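# Lift headset by headband, hold its cable with other hand

## Task

Using left_arm, keep the headset (the headset itself, not its cable) steady in the air by its headband. Its lowest point must be at least roughly a hand's length above the tabletop, and no part of it may extend beyond the table's edge. The headband must be pinched between the left fingers, with the left opening commanded at -1 (fully closed). The left fingers may contact only the headband. Apart from its own cable and the right arm, nothing may touch the headset. The right gripper must clamp the cable firmly in the middle of its finger pads, not at the tips or edges, at a point below where the cable exits the ear cup. The cable from the ear cup to that grip must hang well above the table and touch nothing but itself, the headset and the arms. If the right arm were removed, the headset must drop no more than a little. The cable's free end must not dangle below the tabletop level. If that end ever goes far below the tabletop or far out past the table's edge, whether held or not, the task has failed. Once everything above holds, declare the scene finished. Nothing except this requested hold may depend on the robot to stay in place at the end.

## Robot and tools

ROBOT. There are two 6-joint arms, left_arm and right_arm, each with a parallel two-finger gripper. left_arm's base sits at (+0.042, +0.241, 0) m and right_arm's at (-0.040, -0.367, 0) m. Both are slightly yawed.

Joint ranges in rad: waist -2.618 to 3.054, shoulder 0 to 3.142, elbow 0 to 3.142, wrist pitch -1.571 to 1.571, wrist yaw -1.571 to 1.571, wrist roll -2.094 to 2.094.

The fingers extend along the gripper's own +z axis and close along its y axis. The reported end_effector_position is the point between the pads, just under 1 cm behind the fingertips.

FRAMES. Results use one scene frame. Its origin is on the tabletop midway between the arms, +z is up, +x runs out across the table, and left_arm is on the +y side. The names left and right are not image sides. Motion commands are expressed in each gripper's own axes, not in the scene frame.

ROW FORMAT. Every motion command is a single flat row of 14 numbers, each in [-1, 1], and covers both arms even if one stays still. The order is left_arm dx, dy, dz, rx, ry, rz, opening, then right_arm dx, dy, dz, rx, ry, rz, opening.

The first six numbers of each arm are an offset, not a pose. They are measured from that gripper's pose at the start of the action, along the gripper's own axes. 1.0 equals 0.6 m of translation or 180 degrees of rotation. rx, ry, rz form one rotation vector.

The opening is absolute: +1 is fully open (0.087 m) and -1 is fully closed.

TOOLS.
- execute_actions(actions): a list of actions. Each action is a table of up to 15 rows, and each row lasts one step of 1/30 s. If the table is short, its last row repeats until 15 steps are done. All rows in one action are offsets from the same start pose, not from the previous row. The first action of a call starts from the last pose that a result reported. An empty list just returns the current state and images.
- move(target, speed, blocking): target is one 14-number row as above, offset from the pose in the latest result. Each gripper travels in a straight line and turns the shorter way; both arms finish together. A move lasts 0.5 to 10 s and is cut short at 10 s. speed is in m/s, 0.002 to 0.5, default 0.25; turning is capped at twice that in rad/s. Openings are sent when the move begins. Paths do not avoid obstacles or the other arm. With blocking=false the call returns after 0.5 s and the move keeps running. Until a result shows that move has ended, further moves and actions are refused, so use wait or stop first.
- wait(seconds): 0 to 10. The arms keep their last command, and the wait returns early if a running move ends.
- stop(): brakes a running move. Braking needs distance, more at speed. The fingers are not stopped.
- zoom_image(camera, region): region is [x0, y0, x1, y1] in pixels, at most 504x504. The camera is one of cam_head_left, cam_head_right, cam_high, cam_low, cam_left_wrist or cam_right_wrist, each 504x504.
- read_manual(section): returns only licence texts and does not help with control.
- finished_scene(scene): ends the current scene (give its number) and cannot be undone. Call it only once the goal holds steadily.

CONTROLLER. At each step the commanded pose is clipped to within 70 mm and 16 degrees of the measured pose, so large offsets can need several actions. After an action, an arm goes no farther than its last clipped pose. Joint friction can leave the gripper up to about 31 mm from the command, and tiny commands may do nothing. When position and orientation conflict, position wins. The elbow stops just short of straight. Reported hand positions can be off, more at long reach.

RESULTS. The state line gives each gripper's position (m) and quat_wxyz. Hand target lines show the pose the controller is driving toward. grip_measured is the finger opening on the command scale, and the last joint value is that opening in metres; readings may be off by about 1 mm. A pose unreachable line means a clearance check altered or blocked that arm's command. A move line reports how the move ended: done, off_target, moving, held or fault. It also reports limits: paced means the pose was clipped; held means some steps were blocked, after which the arm may move faster than speed. The result also gives each gripper's distance to its target. FAULT or OVER-TEMPERATURE FAULT lines mean that arm stopped. Camera calibration is given per camera, and the wrist cameras follow their hands.

GRIPPING. To hold something, keep commanding an opening below grip_measured: about 0.02 below grips firmly, less grips gently. This task requires the left gripper at -1. Fast closing can squeeze hard enough to bounce the fingers open.

FOR AN IDLE ARM, send the offset back to its desired pose in the first call of a reply, zeros after that, and always its correct opening. The simulation keeps running while you think, with the last command held.

AVOID. Do not knock or drop anything off the table, including the cable end. Do not collide the arms or press them hard against each other. Avoid fast contacts and targets far past a contact point, since these push hard. Brief external tugs on held parts can happen. Holding loads heats the motors: MOTOR HOT appears at 75 °C, the arm pauses at 90 °C, and above 100 °C it goes limp and drops. Keep holds short and avoid unnecessary strain.

Each tool is called after ">>>" by a JSON object that holds its "name" and its "arguments", one argument or row to a line.

## Session

>>> {"name": "execute_actions", "arguments": {
  "actions": []
}}

Scene clock: 0.00 s.
left_arm: end_effector_position=(+0.0605, -0.0897, +0.3776) grip_measured=+0.980 end_effector_quat_wxyz=(+0.673, +0.473, +0.568, -0.040) | right_arm: end_effector_position=(+0.3345, -0.3533, +0.1635) grip_measured=+0.993 end_effector_quat_wxyz=(+0.068, -0.346, +0.933, -0.070)
Joint positions: left_arm=[-1.939  1.32   1.415 -0.439 -1.294  0.302  0.087] | right_arm=[ 0.004  1.963  1.941 -1.386  0.11  -0.572  0.087]
Joint velocities: left_arm=[-0.017  0.007  0.012  0.007  0.051 -0.022 -0.001] | right_arm=[-0.002  0.017 -0.027 -0.022 -0.022  0.022 -0.   ]
Hand target (left_arm): +0.061, -0.090, +0.378; +0.673, +0.473, +0.568, -0.040
Hand target (right_arm): +0.335, -0.353, +0.164; +0.068, -0.346, +0.933, -0.070

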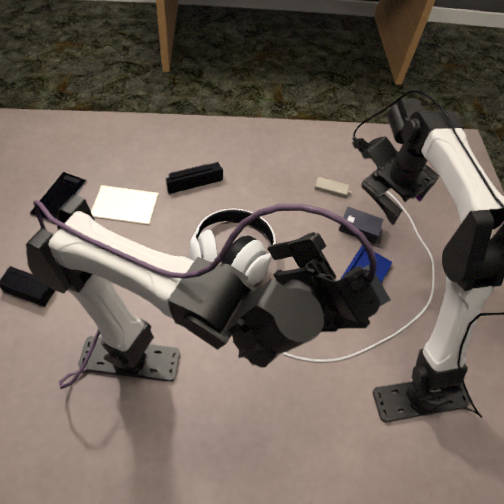

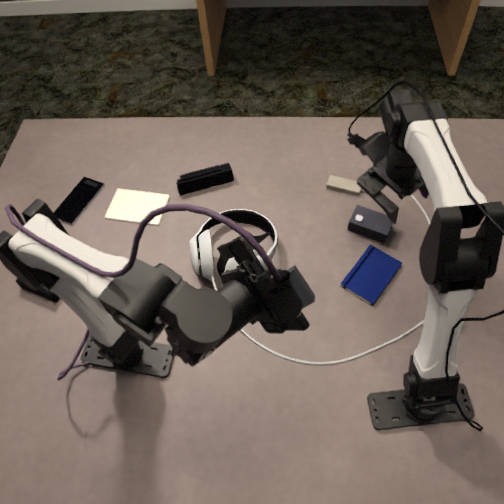

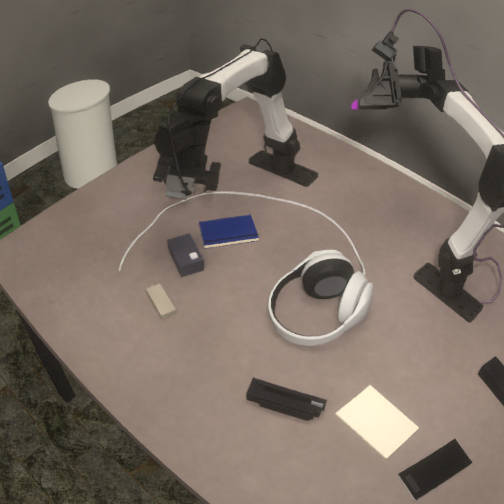

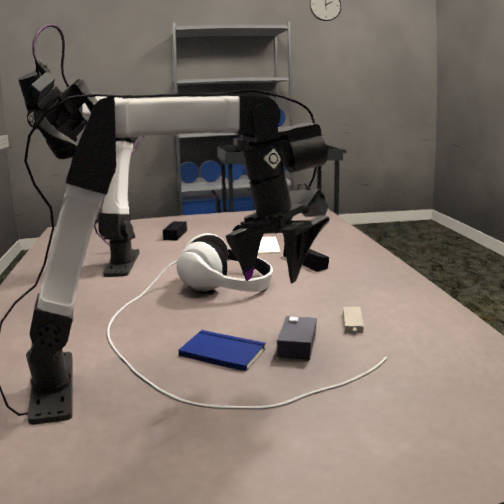

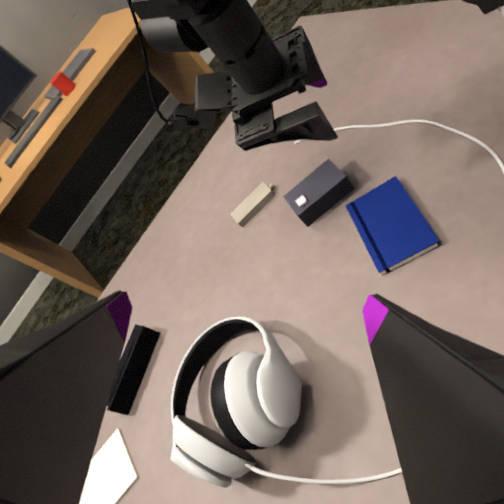

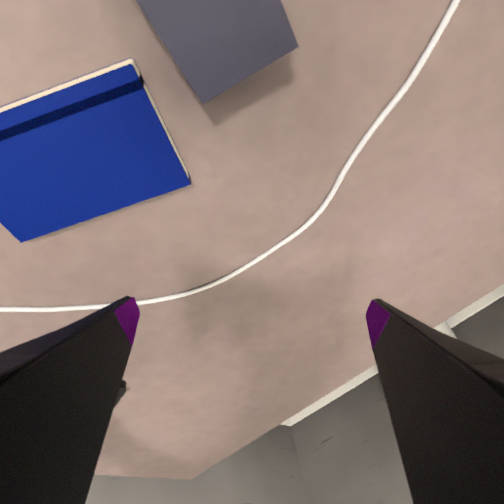

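>>> {"name": "move", "arguments": {
  "target": [0.594,0.21,0.298,0.313,0.353,0.047,1,0,0,0,0,0,0,1],
  "speed": 0.3
}}

Scene clock: 3.53 s.
left_arm: end_effector_position=(+0.3787, +0.0212, +0.1403) grip_measured=+0.980 end_effector_quat_wxyz=(+0.010, +0.713, +0.701, -0.007) | right_arm: end_effector_position=(+0.3345, -0.3533, +0.1635) grip_measured=+0.993 end_effector_quat_wxyz=(+0.068, -0.346, +0.933, -0.070)
Joint positions: left_arm=[-0.531  2.21   2.232 -1.576  0.017  0.932  0.087] | right_arm=[ 0.004  1.963  1.941 -1.386  0.11  -0.572  0.087]
Joint velocities: left_arm=[-0.017  0.012 -0.007 -0.007 -0.037  0.022 -0.001] | right_arm=[ 0.002  0.012 -0.017 -0.007 -0.007  0.022 -0.   ]
Hand target (left_arm): +0.382, +0.023, +0.143; +0.010, +0.713, +0.701, -0.004
Hand target (right_arm): +0.335, -0.353, +0.164; +0.068, -0.346, +0.933, -0.070
Off the commanded pose (left_arm): 0.017 m, 2 deg.
Off the commanded pose (right_arm): 0.000 m, 0 deg.
joint sent to its limit (left arm) — the command would take joint 4 (wrist pitch) past its lower limit, so that joint was sent only as far as its limit.
move: off_target (left_arm)
camera_calibration (this result's frames):
cam_left_wrist: T_world_to_cam=[[-0.999993, 0.00291403, 0.00241039, 0.382264], [0.00373128, 0.656491, 0.754325, -0.105978], [0.000615727, 0.754328, -0.656497, 0.217257], [0, 0, 0, 1]] pos_world=[0.382523, -0.0954238, 0.221649]

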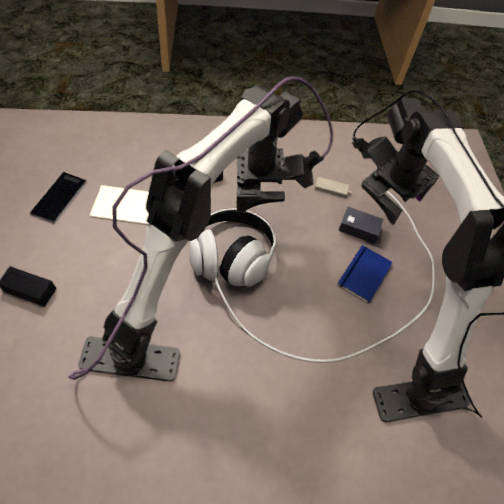

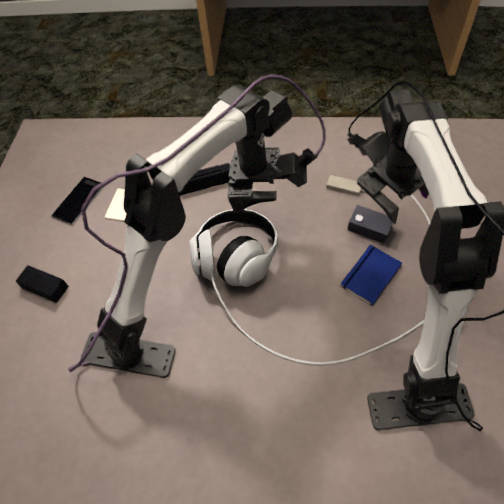

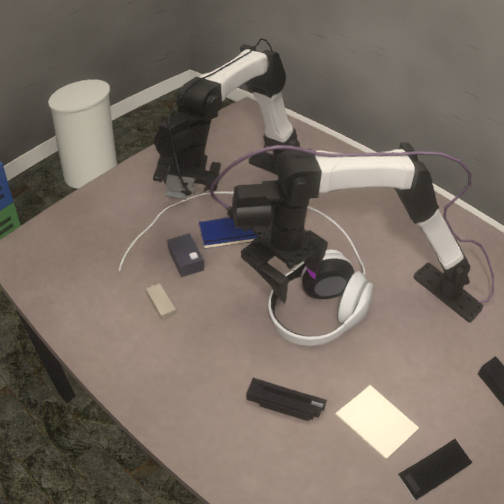

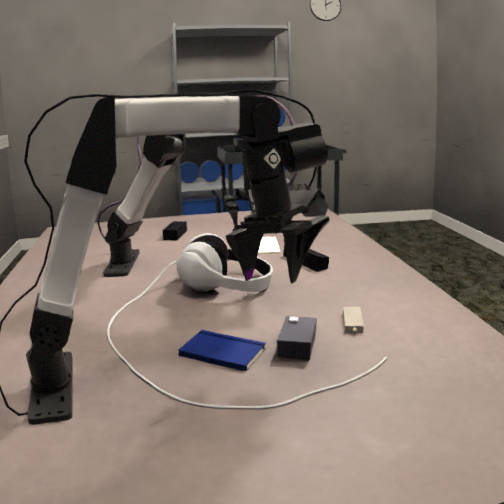

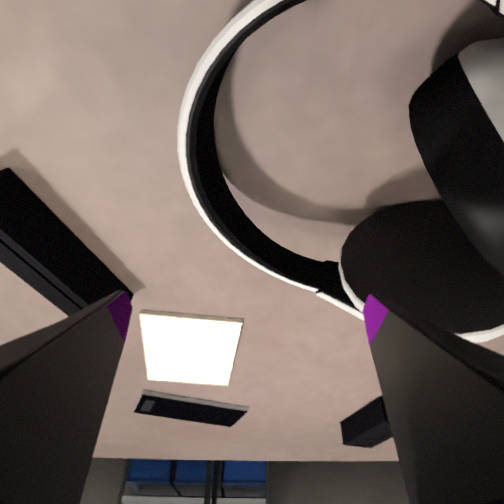

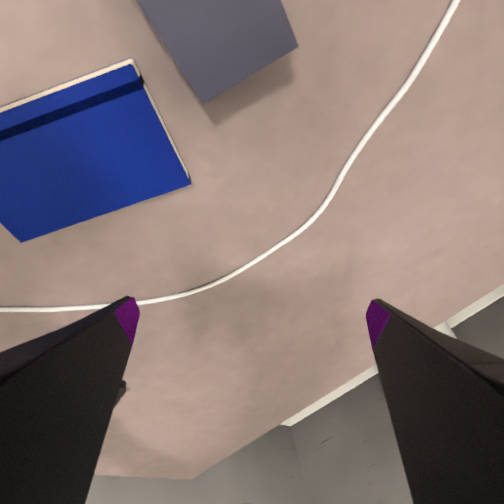

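>>> {"name": "move", "arguments": {
  "target": [-0.01,0.055,0.18,0,0,0,1,0,0,0,0,0,0,1],
  "speed": 0.1
}}

Scene clock: 5.23 s.
left_arm: end_effector_position=(+0.4123, +0.0038, +0.0448) grip_measured=+0.980 end_effector_quat_wxyz=(+0.021, +0.714, +0.699, -0.005) | right_arm: end_effector_position=(+0.3345, -0.3533, +0.1635) grip_measured=+0.993 end_effector_quat_wxyz=(+0.068, -0.346, +0.933, -0.070)
Joint positions: left_arm=[-0.517  2.324  2.042 -1.249  0.017  0.951  0.087] | right_arm=[ 0.004  1.963  1.941 -1.386  0.11  -0.572  0.087]
Joint velocities: left_arm=[ 0.012 -0.022 -0.002  0.007  0.007 -0.007 -0.   ] | right_arm=[ 0.002  0.027 -0.007  0.051  0.007  0.037 -0.   ]
Hand target (left_arm): +0.412, +0.010, +0.033; +0.010, +0.713, +0.701, -0.008
Hand target (right_arm): +0.335, -0.353, +0.164; +0.068, -0.346, +0.933, -0.070
Off the commanded pose (left_arm): 0.015 m, 1 deg.
Off the commanded pose (right_arm): 0.000 m, 0 deg.
move: off_target (left_arm)
camera_calibration (this result's frames):
cam_left_wrist: T_world_to_cam=[[-0.99983, 0.00814903, -0.016517, 0.416921], [-0.00687898, 0.666669, 0.745322, -0.0179086], [0.017085, 0.74531, -0.6665, 0.161376], [0, 0, 0, 1]] pos_world=[0.41397, -0.111734, 0.127791]

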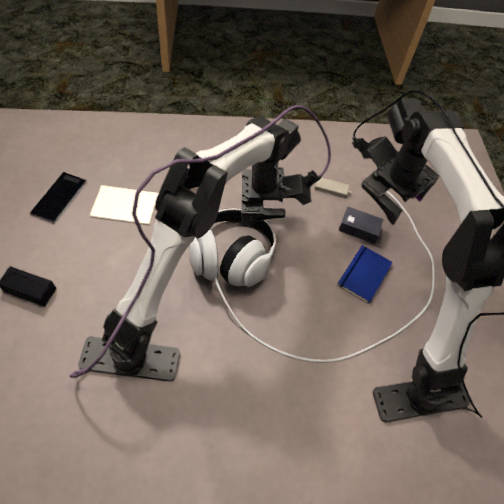

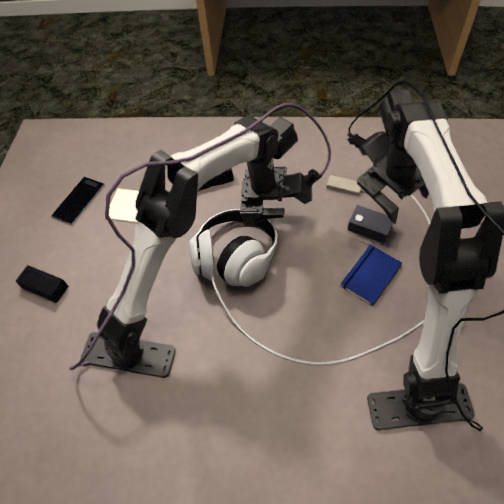

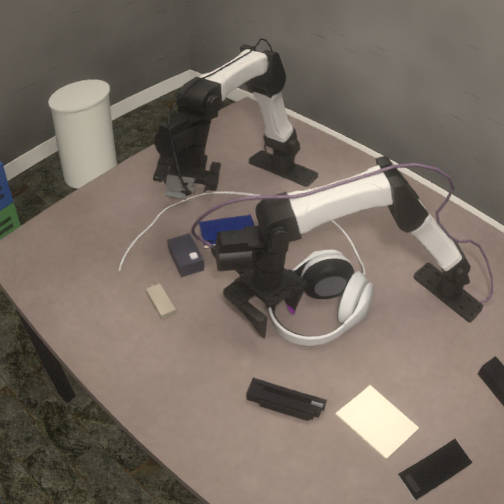

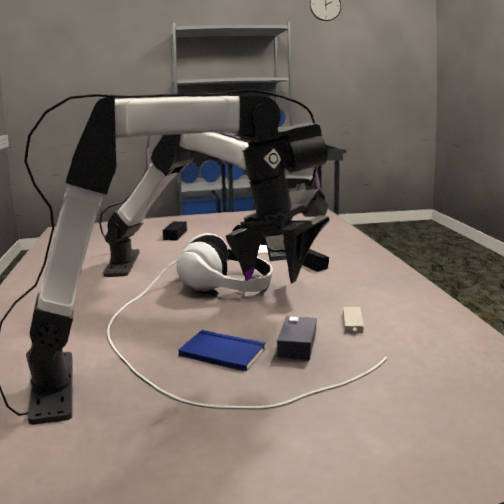

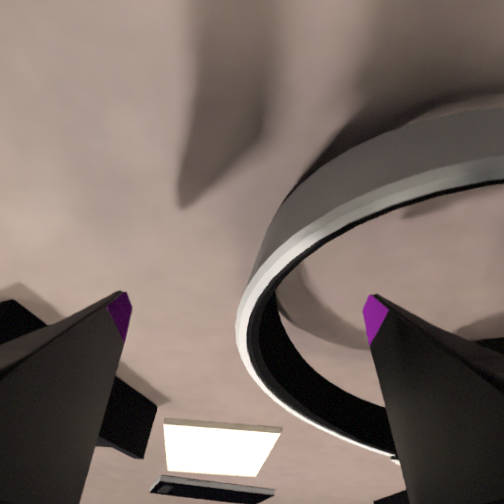

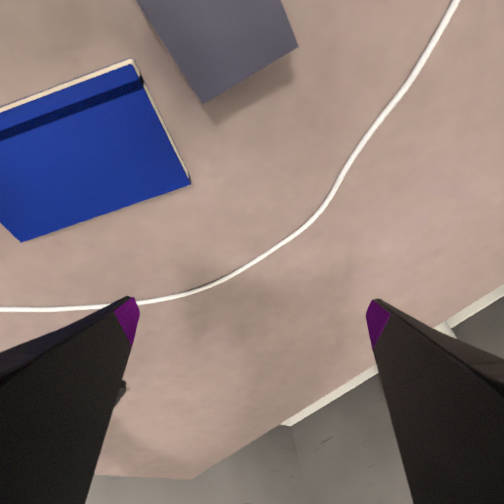

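Lower a bit more, then close.

>>> {"name": "move", "arguments": {
  "target": [0.03,-0.01,0.045,0,0,0,1,0,0,0,0,0,0,1],
  "speed": 0.05
}}

>>> {"name": "move", "arguments": {
  "target": [0,0,0,0,0,0,-1,0,0,0,0,0,0,1]
}}

>>> {"name": "move", "arguments": {
  "target": [0,-0.1,-0.5,0,0,0,-1,0,0,0,0,0,0,1],
  "speed": 0.12
}}

Scene clock: 6.50 s.
left_arm: end_effector_position=(+0.4069, +0.0157, +0.0143) grip_measured=+0.980 end_effector_quat_wxyz=(+0.017, +0.716, +0.698, -0.006) | right_arm: end_effector_position=(+0.3345, -0.3533, +0.1635) grip_measured=+0.993 end_effector_quat_wxyz=(+0.068, -0.346, +0.933, -0.070)
Joint positions: left_arm=[-0.504  2.296  1.872 -1.115  0.017  0.968  0.087] | right_arm=[ 0.004  1.963  1.941 -1.386  0.11  -0.572  0.087]
Joint velocities: left_arm=[-0.002  0.007  0.007  0.007  0.037  0.022 -0.   ] | right_arm=[-0.002 -0.002 -0.007 -0.051  0.022 -0.081  0.   ]
Hand target (left_arm): +0.407, +0.020, +0.017; +0.021, +0.714, +0.699, -0.006
Hand target (right_arm): +0.335, -0.353, +0.164; +0.068, -0.346, +0.933, -0.070
Off the commanded pose (left_arm): 0.006 m, 1 deg.
Off the commanded pose (right_arm): 0.000 m, 0 deg.
move: done
camera_calibration (this result's frames):
cam_left_wrist: T_world_to_cam=[[-0.999879, 0.0116394, -0.0103038, 0.41076], [-0.0000024814, 0.662724, 0.748863, -0.00588957], [0.0155449, 0.748773, -0.662644, 0.132773], [0, 0, 0, 1]] pos_world=[0.408646, -0.100295, 0.0966242]

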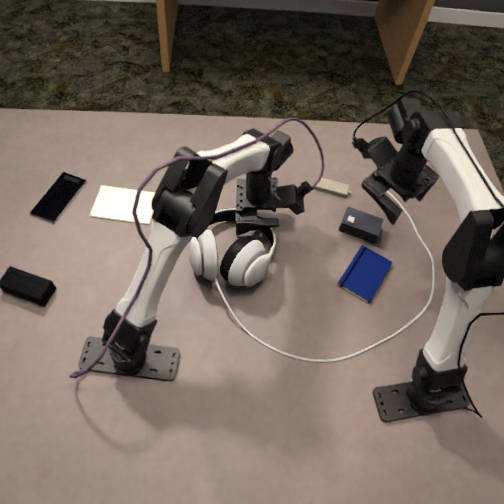

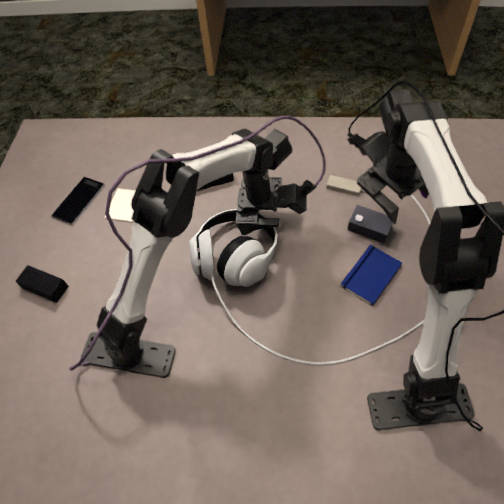

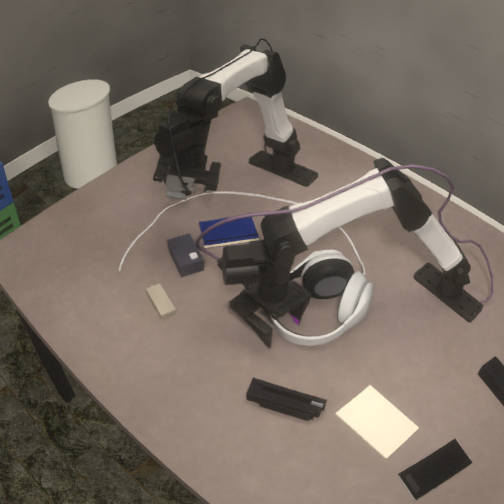

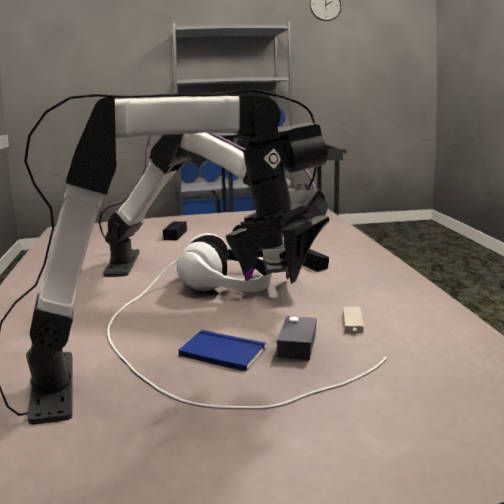

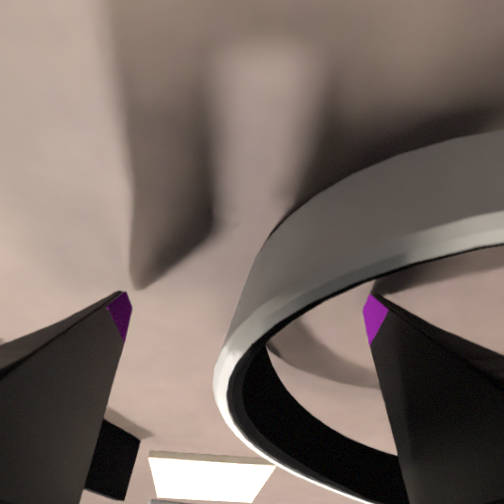

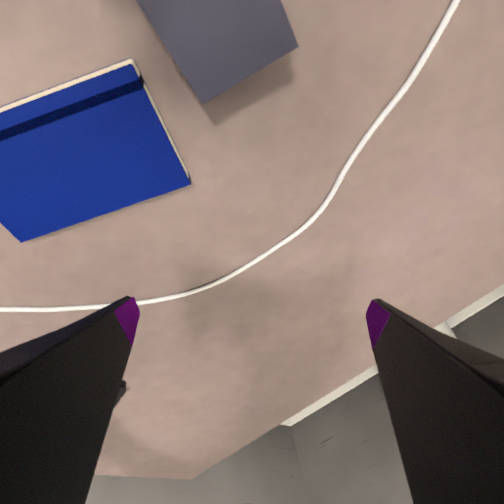

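Scene clock: 7.00 s.
left_arm: end_effector_position=(+0.4053, +0.0170, +0.0145) grip_measured=-0.673 end_effector_quat_wxyz=(+0.013, +0.718, +0.695, -0.006) | right_arm: end_effector_position=(+0.3345, -0.3533, +0.1635) grip_measured=+0.993 end_effector_quat_wxyz=(+0.068, -0.346, +0.933, -0.070)
Joint positions: left_arm=[-0.504  2.296  1.872 -1.124  0.017  0.976  0.014] | right_arm=[ 0.004  1.963  1.941 -1.386  0.11  -0.572  0.087]
Joint velocities: left_arm=[-0.017  0.012 -0.012 -0.007 -0.081 -0.051 -0.   ] | right_arm=[ 0.007 -0.007  0.007 -0.037  0.066 -0.022  0.001]
Hand target (left_arm): +0.407, +0.016, +0.014; +0.017, +0.716, +0.698, -0.006
Hand target (right_arm): +0.335, -0.353, +0.164; +0.068, -0.346, +0.933, -0.070
Off the commanded pose (left_arm): 0.002 m, 1 deg.
Off the commanded pose (right_arm): 0.000 m, 0 deg.
move: done
camera_calibration (this result's frames):
cam_left_wrist: T_world_to_cam=[[-0.999802, 0.0196816, -0.00304292, 0.408963], [0.0106743, 0.658577, 0.752437, -0.0112659], [0.0168131, 0.752256, -0.658657, 0.131339], [0, 0, 0, 1]] pos_world=[0.406794, -0.0994299, 0.0962284]

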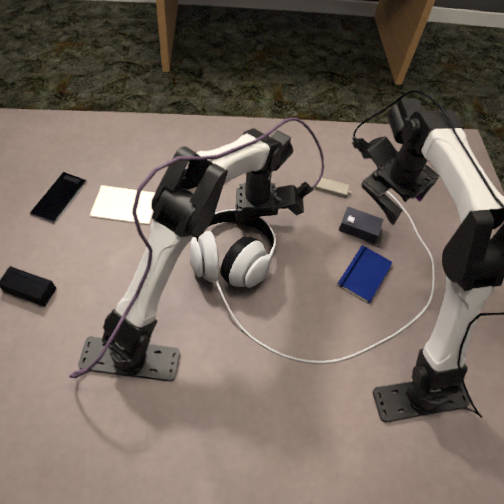

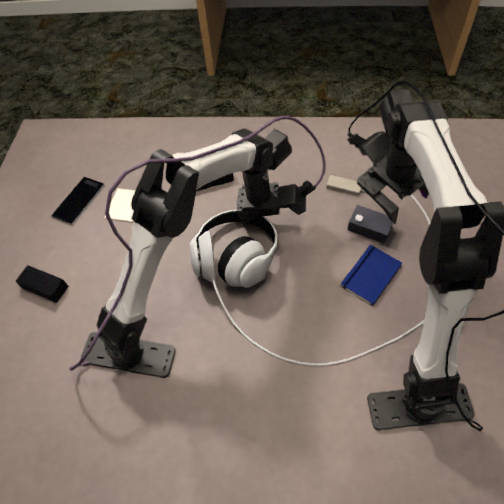

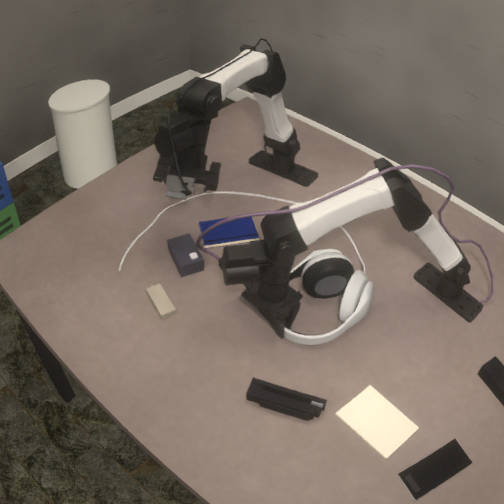

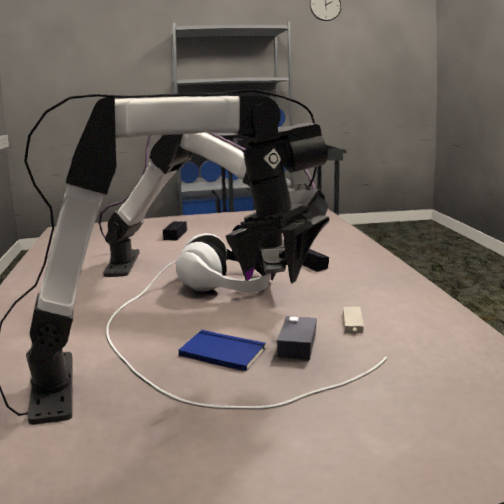

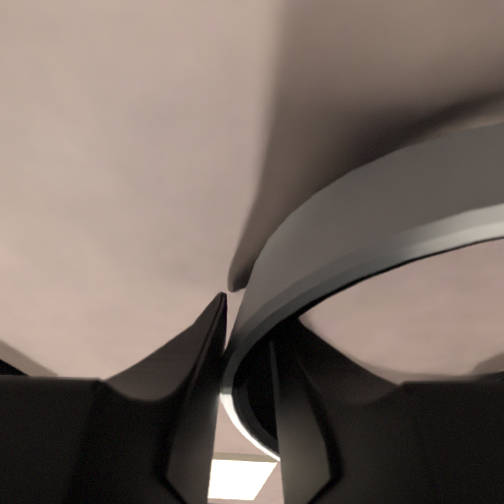

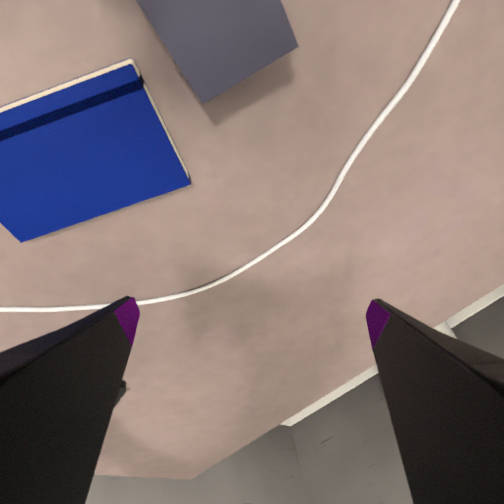

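Scene clock: 9.93 s.
left_arm: end_effector_position=(+0.3491, +0.0354, +0.2948) grip_measured=-0.759 end_effector_quat_wxyz=(+0.215, +0.712, +0.666, +0.054) | right_arm: end_effector_position=(+0.3345, -0.3533, +0.1635) grip_measured=+0.993 end_effector_quat_wxyz=(+0.068, -0.346, +0.933, -0.070)
Joint positions: left_arm=[-0.586  1.831  2.278 -1.575 -0.059  0.941  0.011] | right_arm=[ 0.004  1.963  1.941 -1.386  0.11  -0.572  0.087]
Joint velocities: left_arm=[-0.037 -0.007  0.002  0.007 -0.022  0.007  0.   ] | right_arm=[-0.002 -0.002 -0.012 -0.051 -0.081 -0.037 -0.001]
Hand target (left_arm): +0.341, +0.035, +0.309; +0.235, +0.709, +0.663, +0.050
Hand target (right_arm): +0.335, -0.353, +0.164; +0.068, -0.346, +0.933, -0.070
Off the commanded pose (left_arm): 0.022 m, 24 deg; orientation clipped at the last step of the last action.
Off the commanded pose (right_arm): 0.000 m, 0 deg.
joint sent to its limit (left arm) — the command would take joint 4 (wrist pitch) past its lower limit, so that joint was sent only as far as its limit.
move: off_target (left_arm); limits=paced
camera_calibration (this result's frames):
cam_left_wrist: T_world_to_cam=[[-0.929049, 0.00898972, -0.369847, 0.43707], [-0.214716, 0.801002, 0.558832, -0.102916], [0.301272, 0.598595, -0.74224, 0.233852], [0, 0, 0, 1]] pos_world=[0.313509, -0.0614763, 0.392736]

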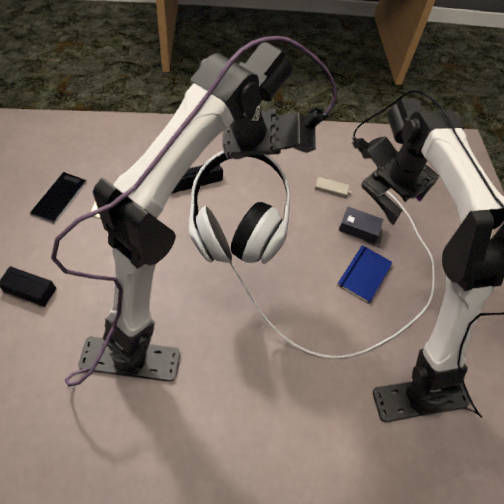

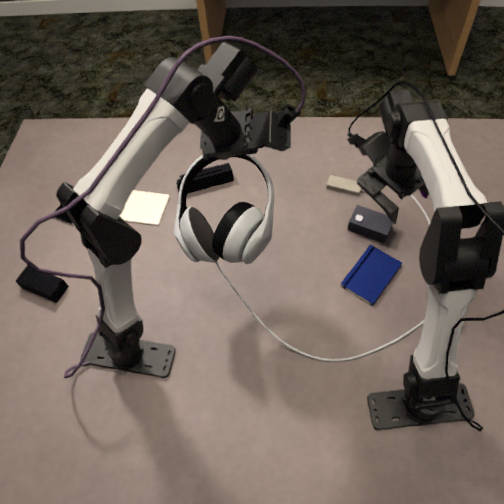

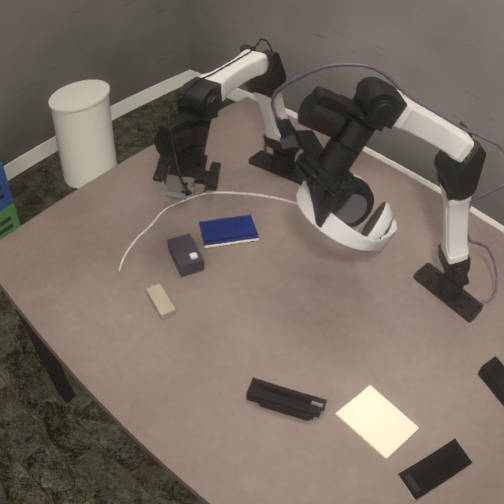

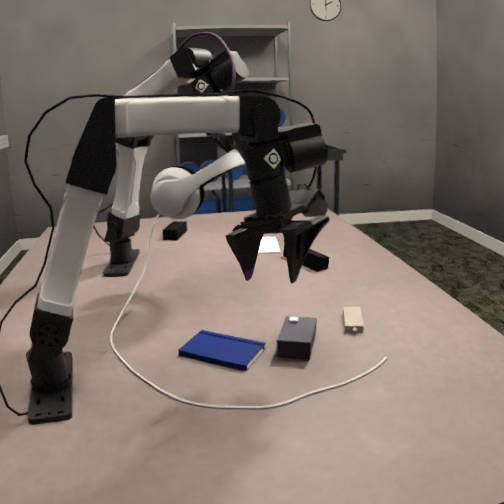

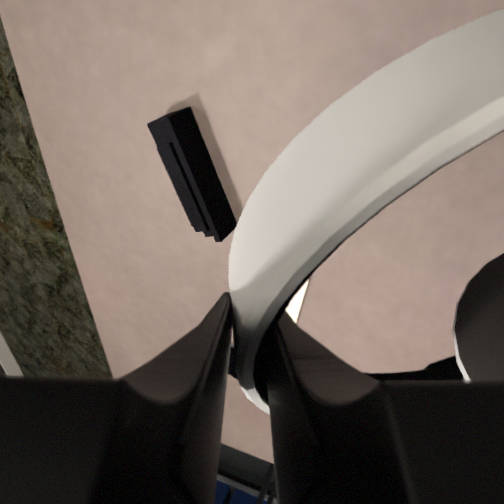

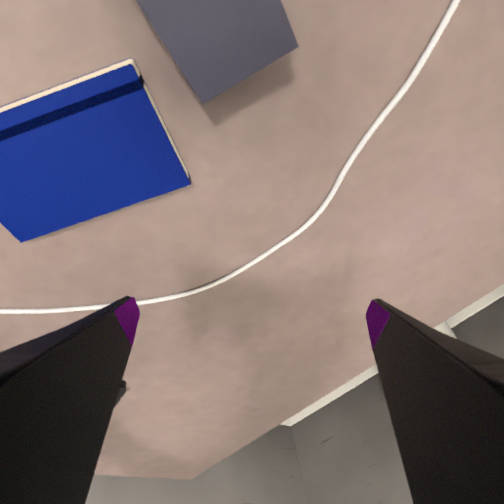

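>>> {"name": "move", "arguments": {
  "target": [-0.094,0.082,-0.183,0,0,0,-1,0.059,0.551,-0.167,-0.154,-0.477,-0.058,1],
  "speed": 0.15
}}

Scene clock: 16.17 s.
left_arm: end_effector_position=(+0.3518, +0.0108, +0.4158) grip_measured=-0.771 end_effector_quat_wxyz=(+0.409, +0.680, +0.599, +0.107) | right_arm: end_effector_position=(+0.0863, -0.1145, +0.2016) grip_measured=+0.993 end_effector_quat_wxyz=(+0.600, -0.389, +0.595, +0.366)
Joint positions: left_arm=[-0.677  1.885  2.76  -1.584 -0.159  0.971  0.01 ] | right_arm=[ 0.941  0.446  0.281  0.153 -0.043 -0.031  0.087]
Joint velocities: left_arm=[-0.002 -0.022 -0.012  0.007 -0.095 -0.051  0.   ] | right_arm=[-0.017  0.002 -0.002  0.051  0.051 -0.066  0.   ]
Hand target (left_arm): +0.349, +0.008, +0.423; +0.421, +0.677, +0.594, +0.106
Hand target (right_arm): +0.085, -0.115, +0.196; +0.600, -0.388, +0.595, +0.368
Off the commanded pose (left_arm): 0.011 m, 25 deg; orientation clipped at the last step of the last action.
Off the commanded pose (right_arm): 0.009 m, 2 deg.
joint sent to its limit (left arm) — the command would take joint 4 (wrist pitch) past its lower limit, so that joint was sent only as far as its limit.
move: off_target (left_arm); limits=paced
camera_calibration (this result's frames):
cam_left_wrist: T_world_to_cam=[[-0.734182, -0.0605907, -0.676244, 0.544079], [-0.326442, 0.904833, 0.273338, 0.00660187], [0.595326, 0.421434, -0.684091, 0.211799], [0, 0, 0, 1]] pos_world=[0.275518, -0.0622668, 0.511015]
cam_right_wrist: T_world_to_cam=[[0.912298, -0.408705, 0.0259421, -0.133893], [-0.296651, -0.703189, -0.64616, 0.0989691], [0.282331, 0.581795, -0.762761, 0.337312], [0, 0, 0, 1]] pos_world=[0.0562755, -0.181375, 0.324711]

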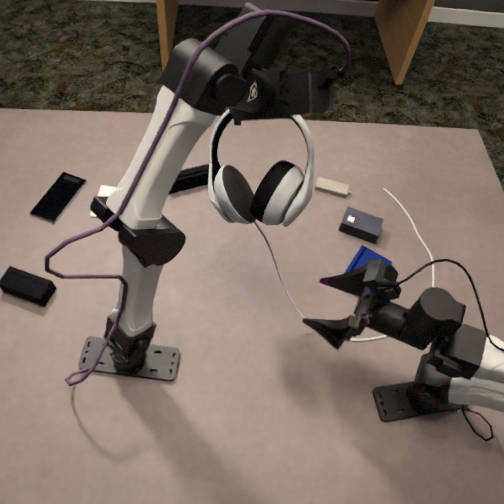

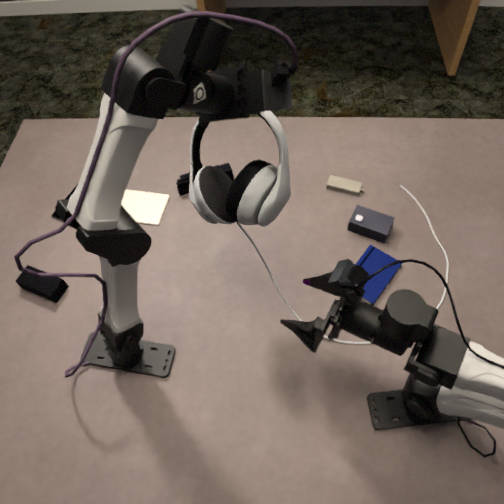

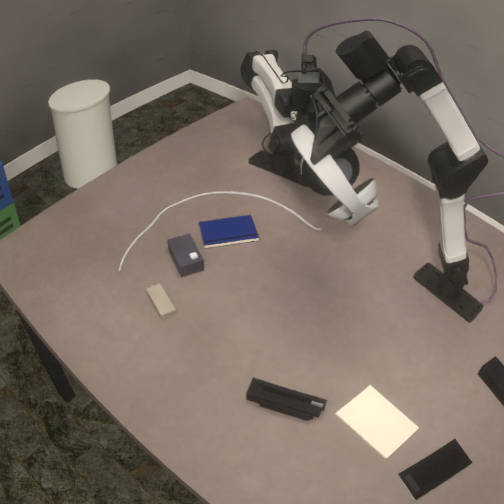

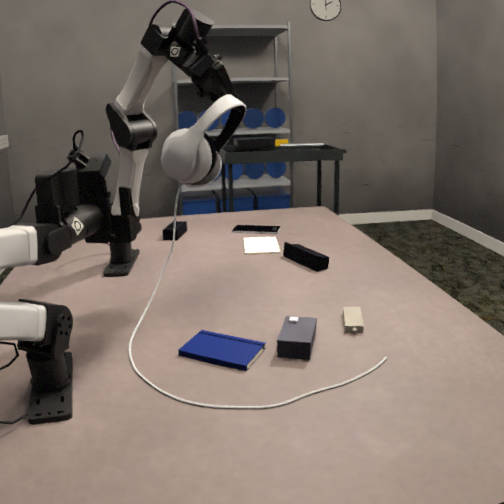

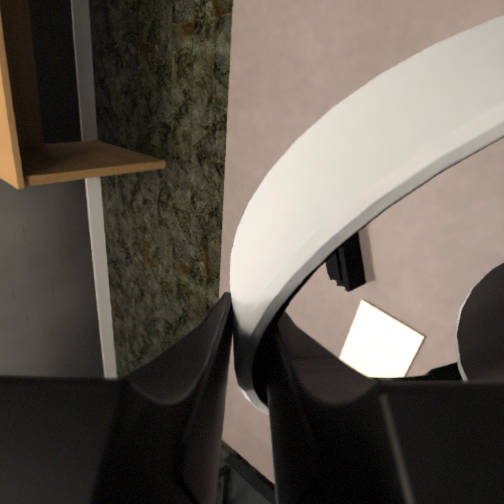

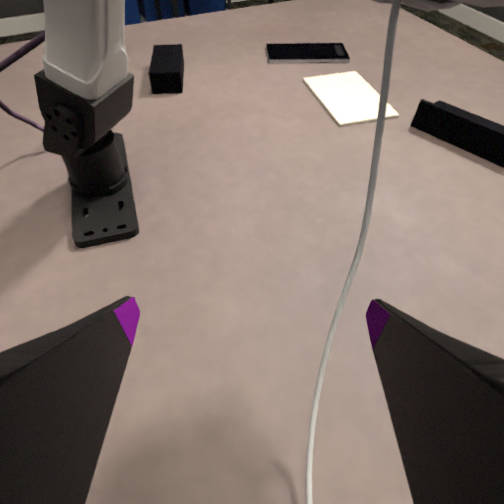

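>>> {"name": "move", "arguments": {
  "target": [0,0,0,0,0,0,-1,0.05,-0.125,0.05,0,0,0,1],
  "speed": 0.1
}}

>>> {"name": "move", "arguments": {
  "target": [0,0,0,0,0,0,-1,0,0,0.14,0,0,0,1],
  "speed": 0.1
}}

Scene clock: 17.97 s.
left_arm: end_effector_position=(+0.3518, +0.0107, +0.4159) grip_measured=-0.771 end_effector_quat_wxyz=(+0.408, +0.682, +0.598, +0.108) | right_arm: end_effector_position=(+0.1678, -0.1181, +0.1897) grip_measured=+0.993 end_effector_quat_wxyz=(+0.613, -0.388, +0.582, +0.368)
Joint positions: left_arm=[-0.677  1.885  2.76  -1.584 -0.159  0.974  0.01 ] | right_arm=[ 0.463  0.865  0.264  0.628 -0.521 -0.034  0.087]
Joint velocities: left_arm=[-0.017 -0.017 -0.017  0.007 -0.037  0.081 -0.   ] | right_arm=[-0.007  0.007 -0.012 -0.051 -0.022 -0.022  0.001]
Hand target (left_arm): +0.352, +0.011, +0.416; +0.409, +0.681, +0.599, +0.107
Hand target (right_arm): +0.167, -0.120, +0.173; +0.599, -0.388, +0.596, +0.368
Off the commanded pose (left_arm): 0.000 m, 0 deg.
Off the commanded pose (right_arm): 0.016 m, 2 deg.
move: off_target (right_arm)
camera_calibration (this result's frames):
cam_left_wrist: T_world_to_cam=[[-0.733245, -0.05687, -0.677582, 0.544353], [-0.324323, 0.90509, 0.275001, 0.00524117], [0.597634, 0.421399, -0.682097, 0.210263], [0, 0, 0, 1]] pos_world=[0.275184, -0.0623909, 0.510822]
cam_right_wrist: T_world_to_cam=[[0.911266, -0.409511, 0.0435333, -0.21258], [-0.276583, -0.68691, -0.672054, 0.116474], [0.305117, 0.600379, -0.739221, 0.301232], [0, 0, 0, 1]] pos_world=[0.13402, -0.1879, 0.310208]

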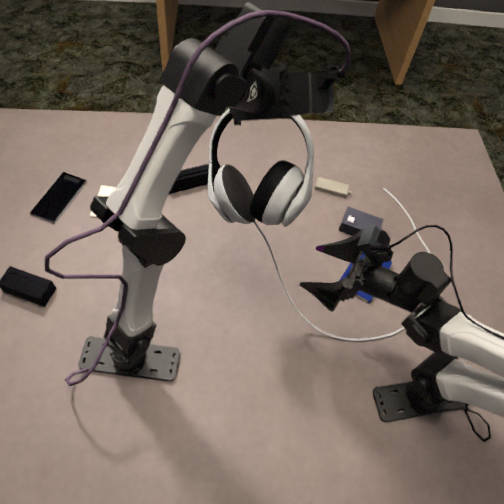

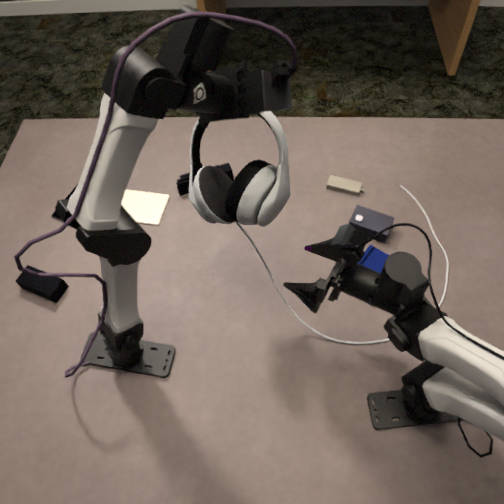

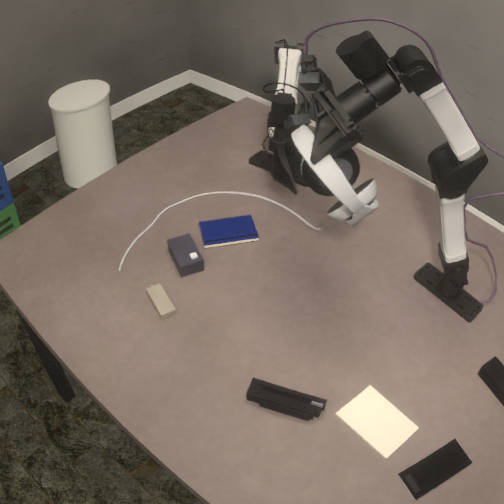

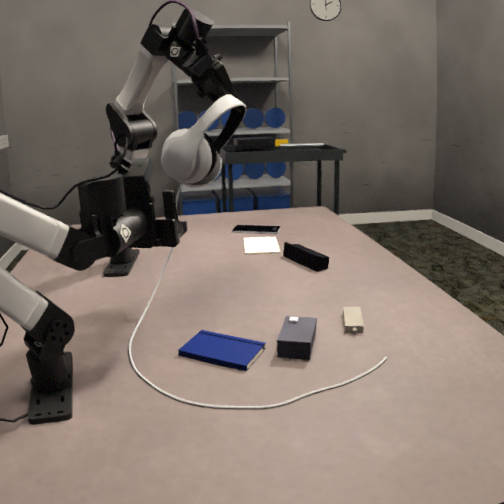

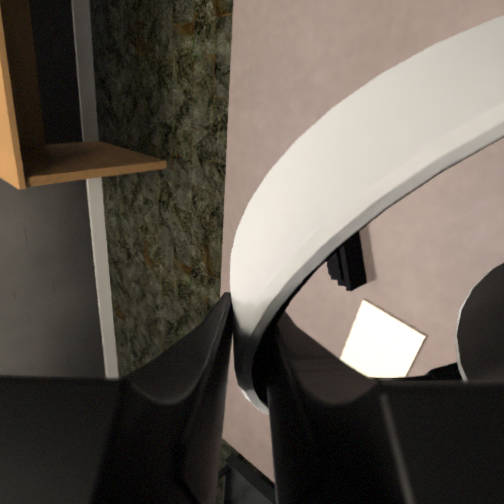

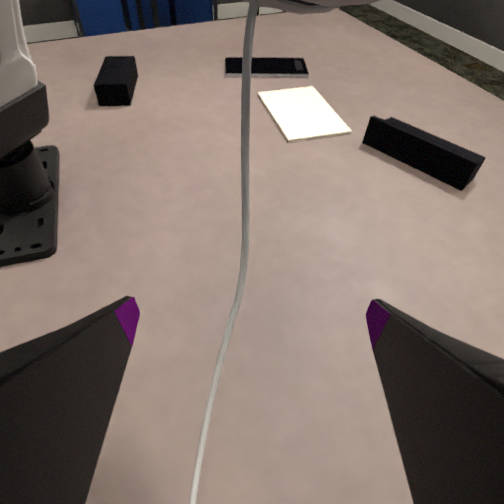

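Scene clock: 19.33 s.
left_arm: end_effector_position=(+0.3519, +0.0107, +0.4160) grip_measured=-0.771 end_effector_quat_wxyz=(+0.408, +0.683, +0.596, +0.109) | right_arm: end_effector_position=(+0.2010, -0.0482, +0.1885) grip_measured=+0.993 end_effector_quat_wxyz=(+0.609, -0.387, +0.586, +0.368)
Joint positions: left_arm=[-0.677  1.885  2.76  -1.584 -0.159  0.978  0.01 ] | right_arm=[ 0.63   1.286  0.456  0.845 -0.353 -0.035  0.087]
Joint velocities: left_arm=[-0.032  0.012  0.002  0.022 -0.007  0.051 -0.001] | right_arm=[-0.012 -0.022 -0.022 -0.007  0.051 -0.007  0.001]
Hand target (left_arm): +0.352, +0.011, +0.416; +0.408, +0.682, +0.598, +0.108
Hand target (right_arm): +0.204, -0.042, +0.192; +0.613, -0.388, +0.582, +0.367
Off the commanded pose (left_arm): 0.000 m, 0 deg.
Off the commanded pose (right_arm): 0.007 m, 1 deg.
move: done
camera_calibration (this result's frames):
cam_left_wrist: T_world_to_cam=[[-0.732372, -0.0537727, -0.678779, 0.544653], [-0.32273, 0.905203, 0.276501, 0.00405601], [0.599564, 0.421564, -0.680299, 0.208836], [0, 0, 0, 1]] pos_world=[0.274987, -0.0624216, 0.510648]
cam_right_wrist: T_world_to_cam=[[0.91171, -0.40929, 0.0355893, -0.212812], [-0.283892, -0.690253, -0.66555, 0.172918], [0.296968, 0.596685, -0.745505, 0.250939], [0, 0, 0, 1]] pos_world=[0.168592, -0.117476, 0.309735]

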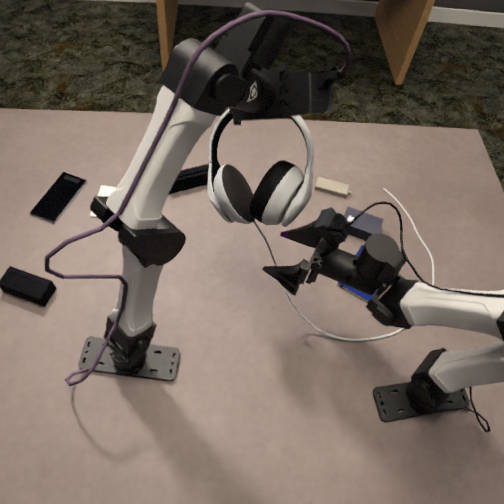

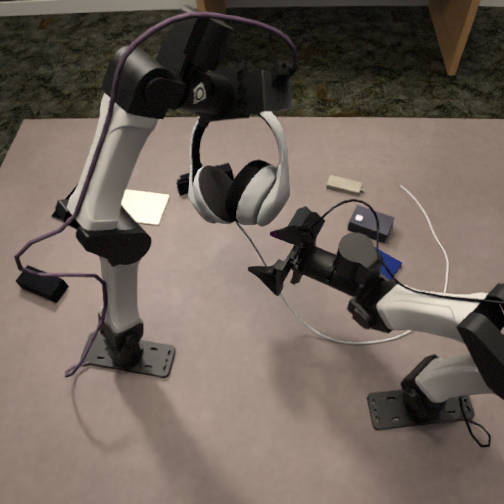

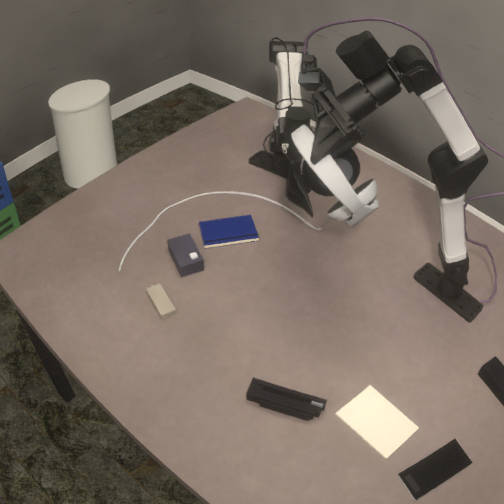

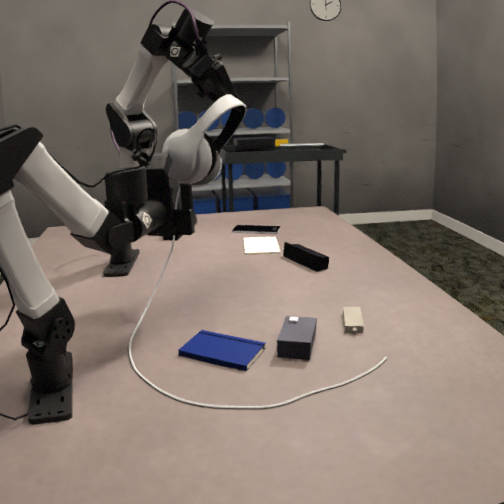

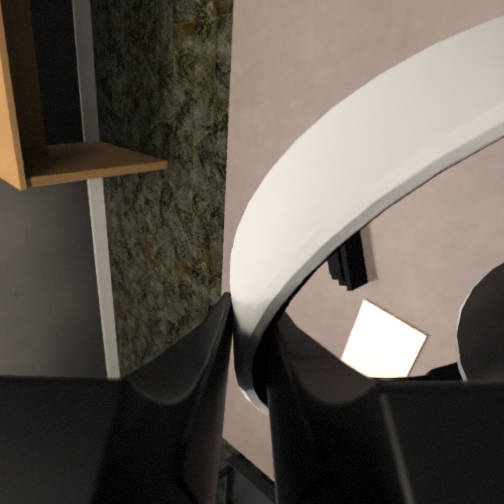

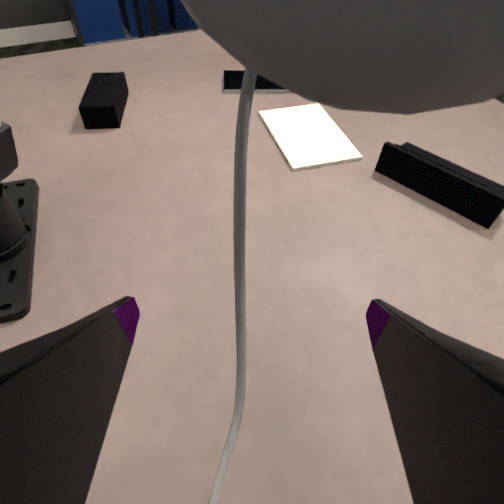

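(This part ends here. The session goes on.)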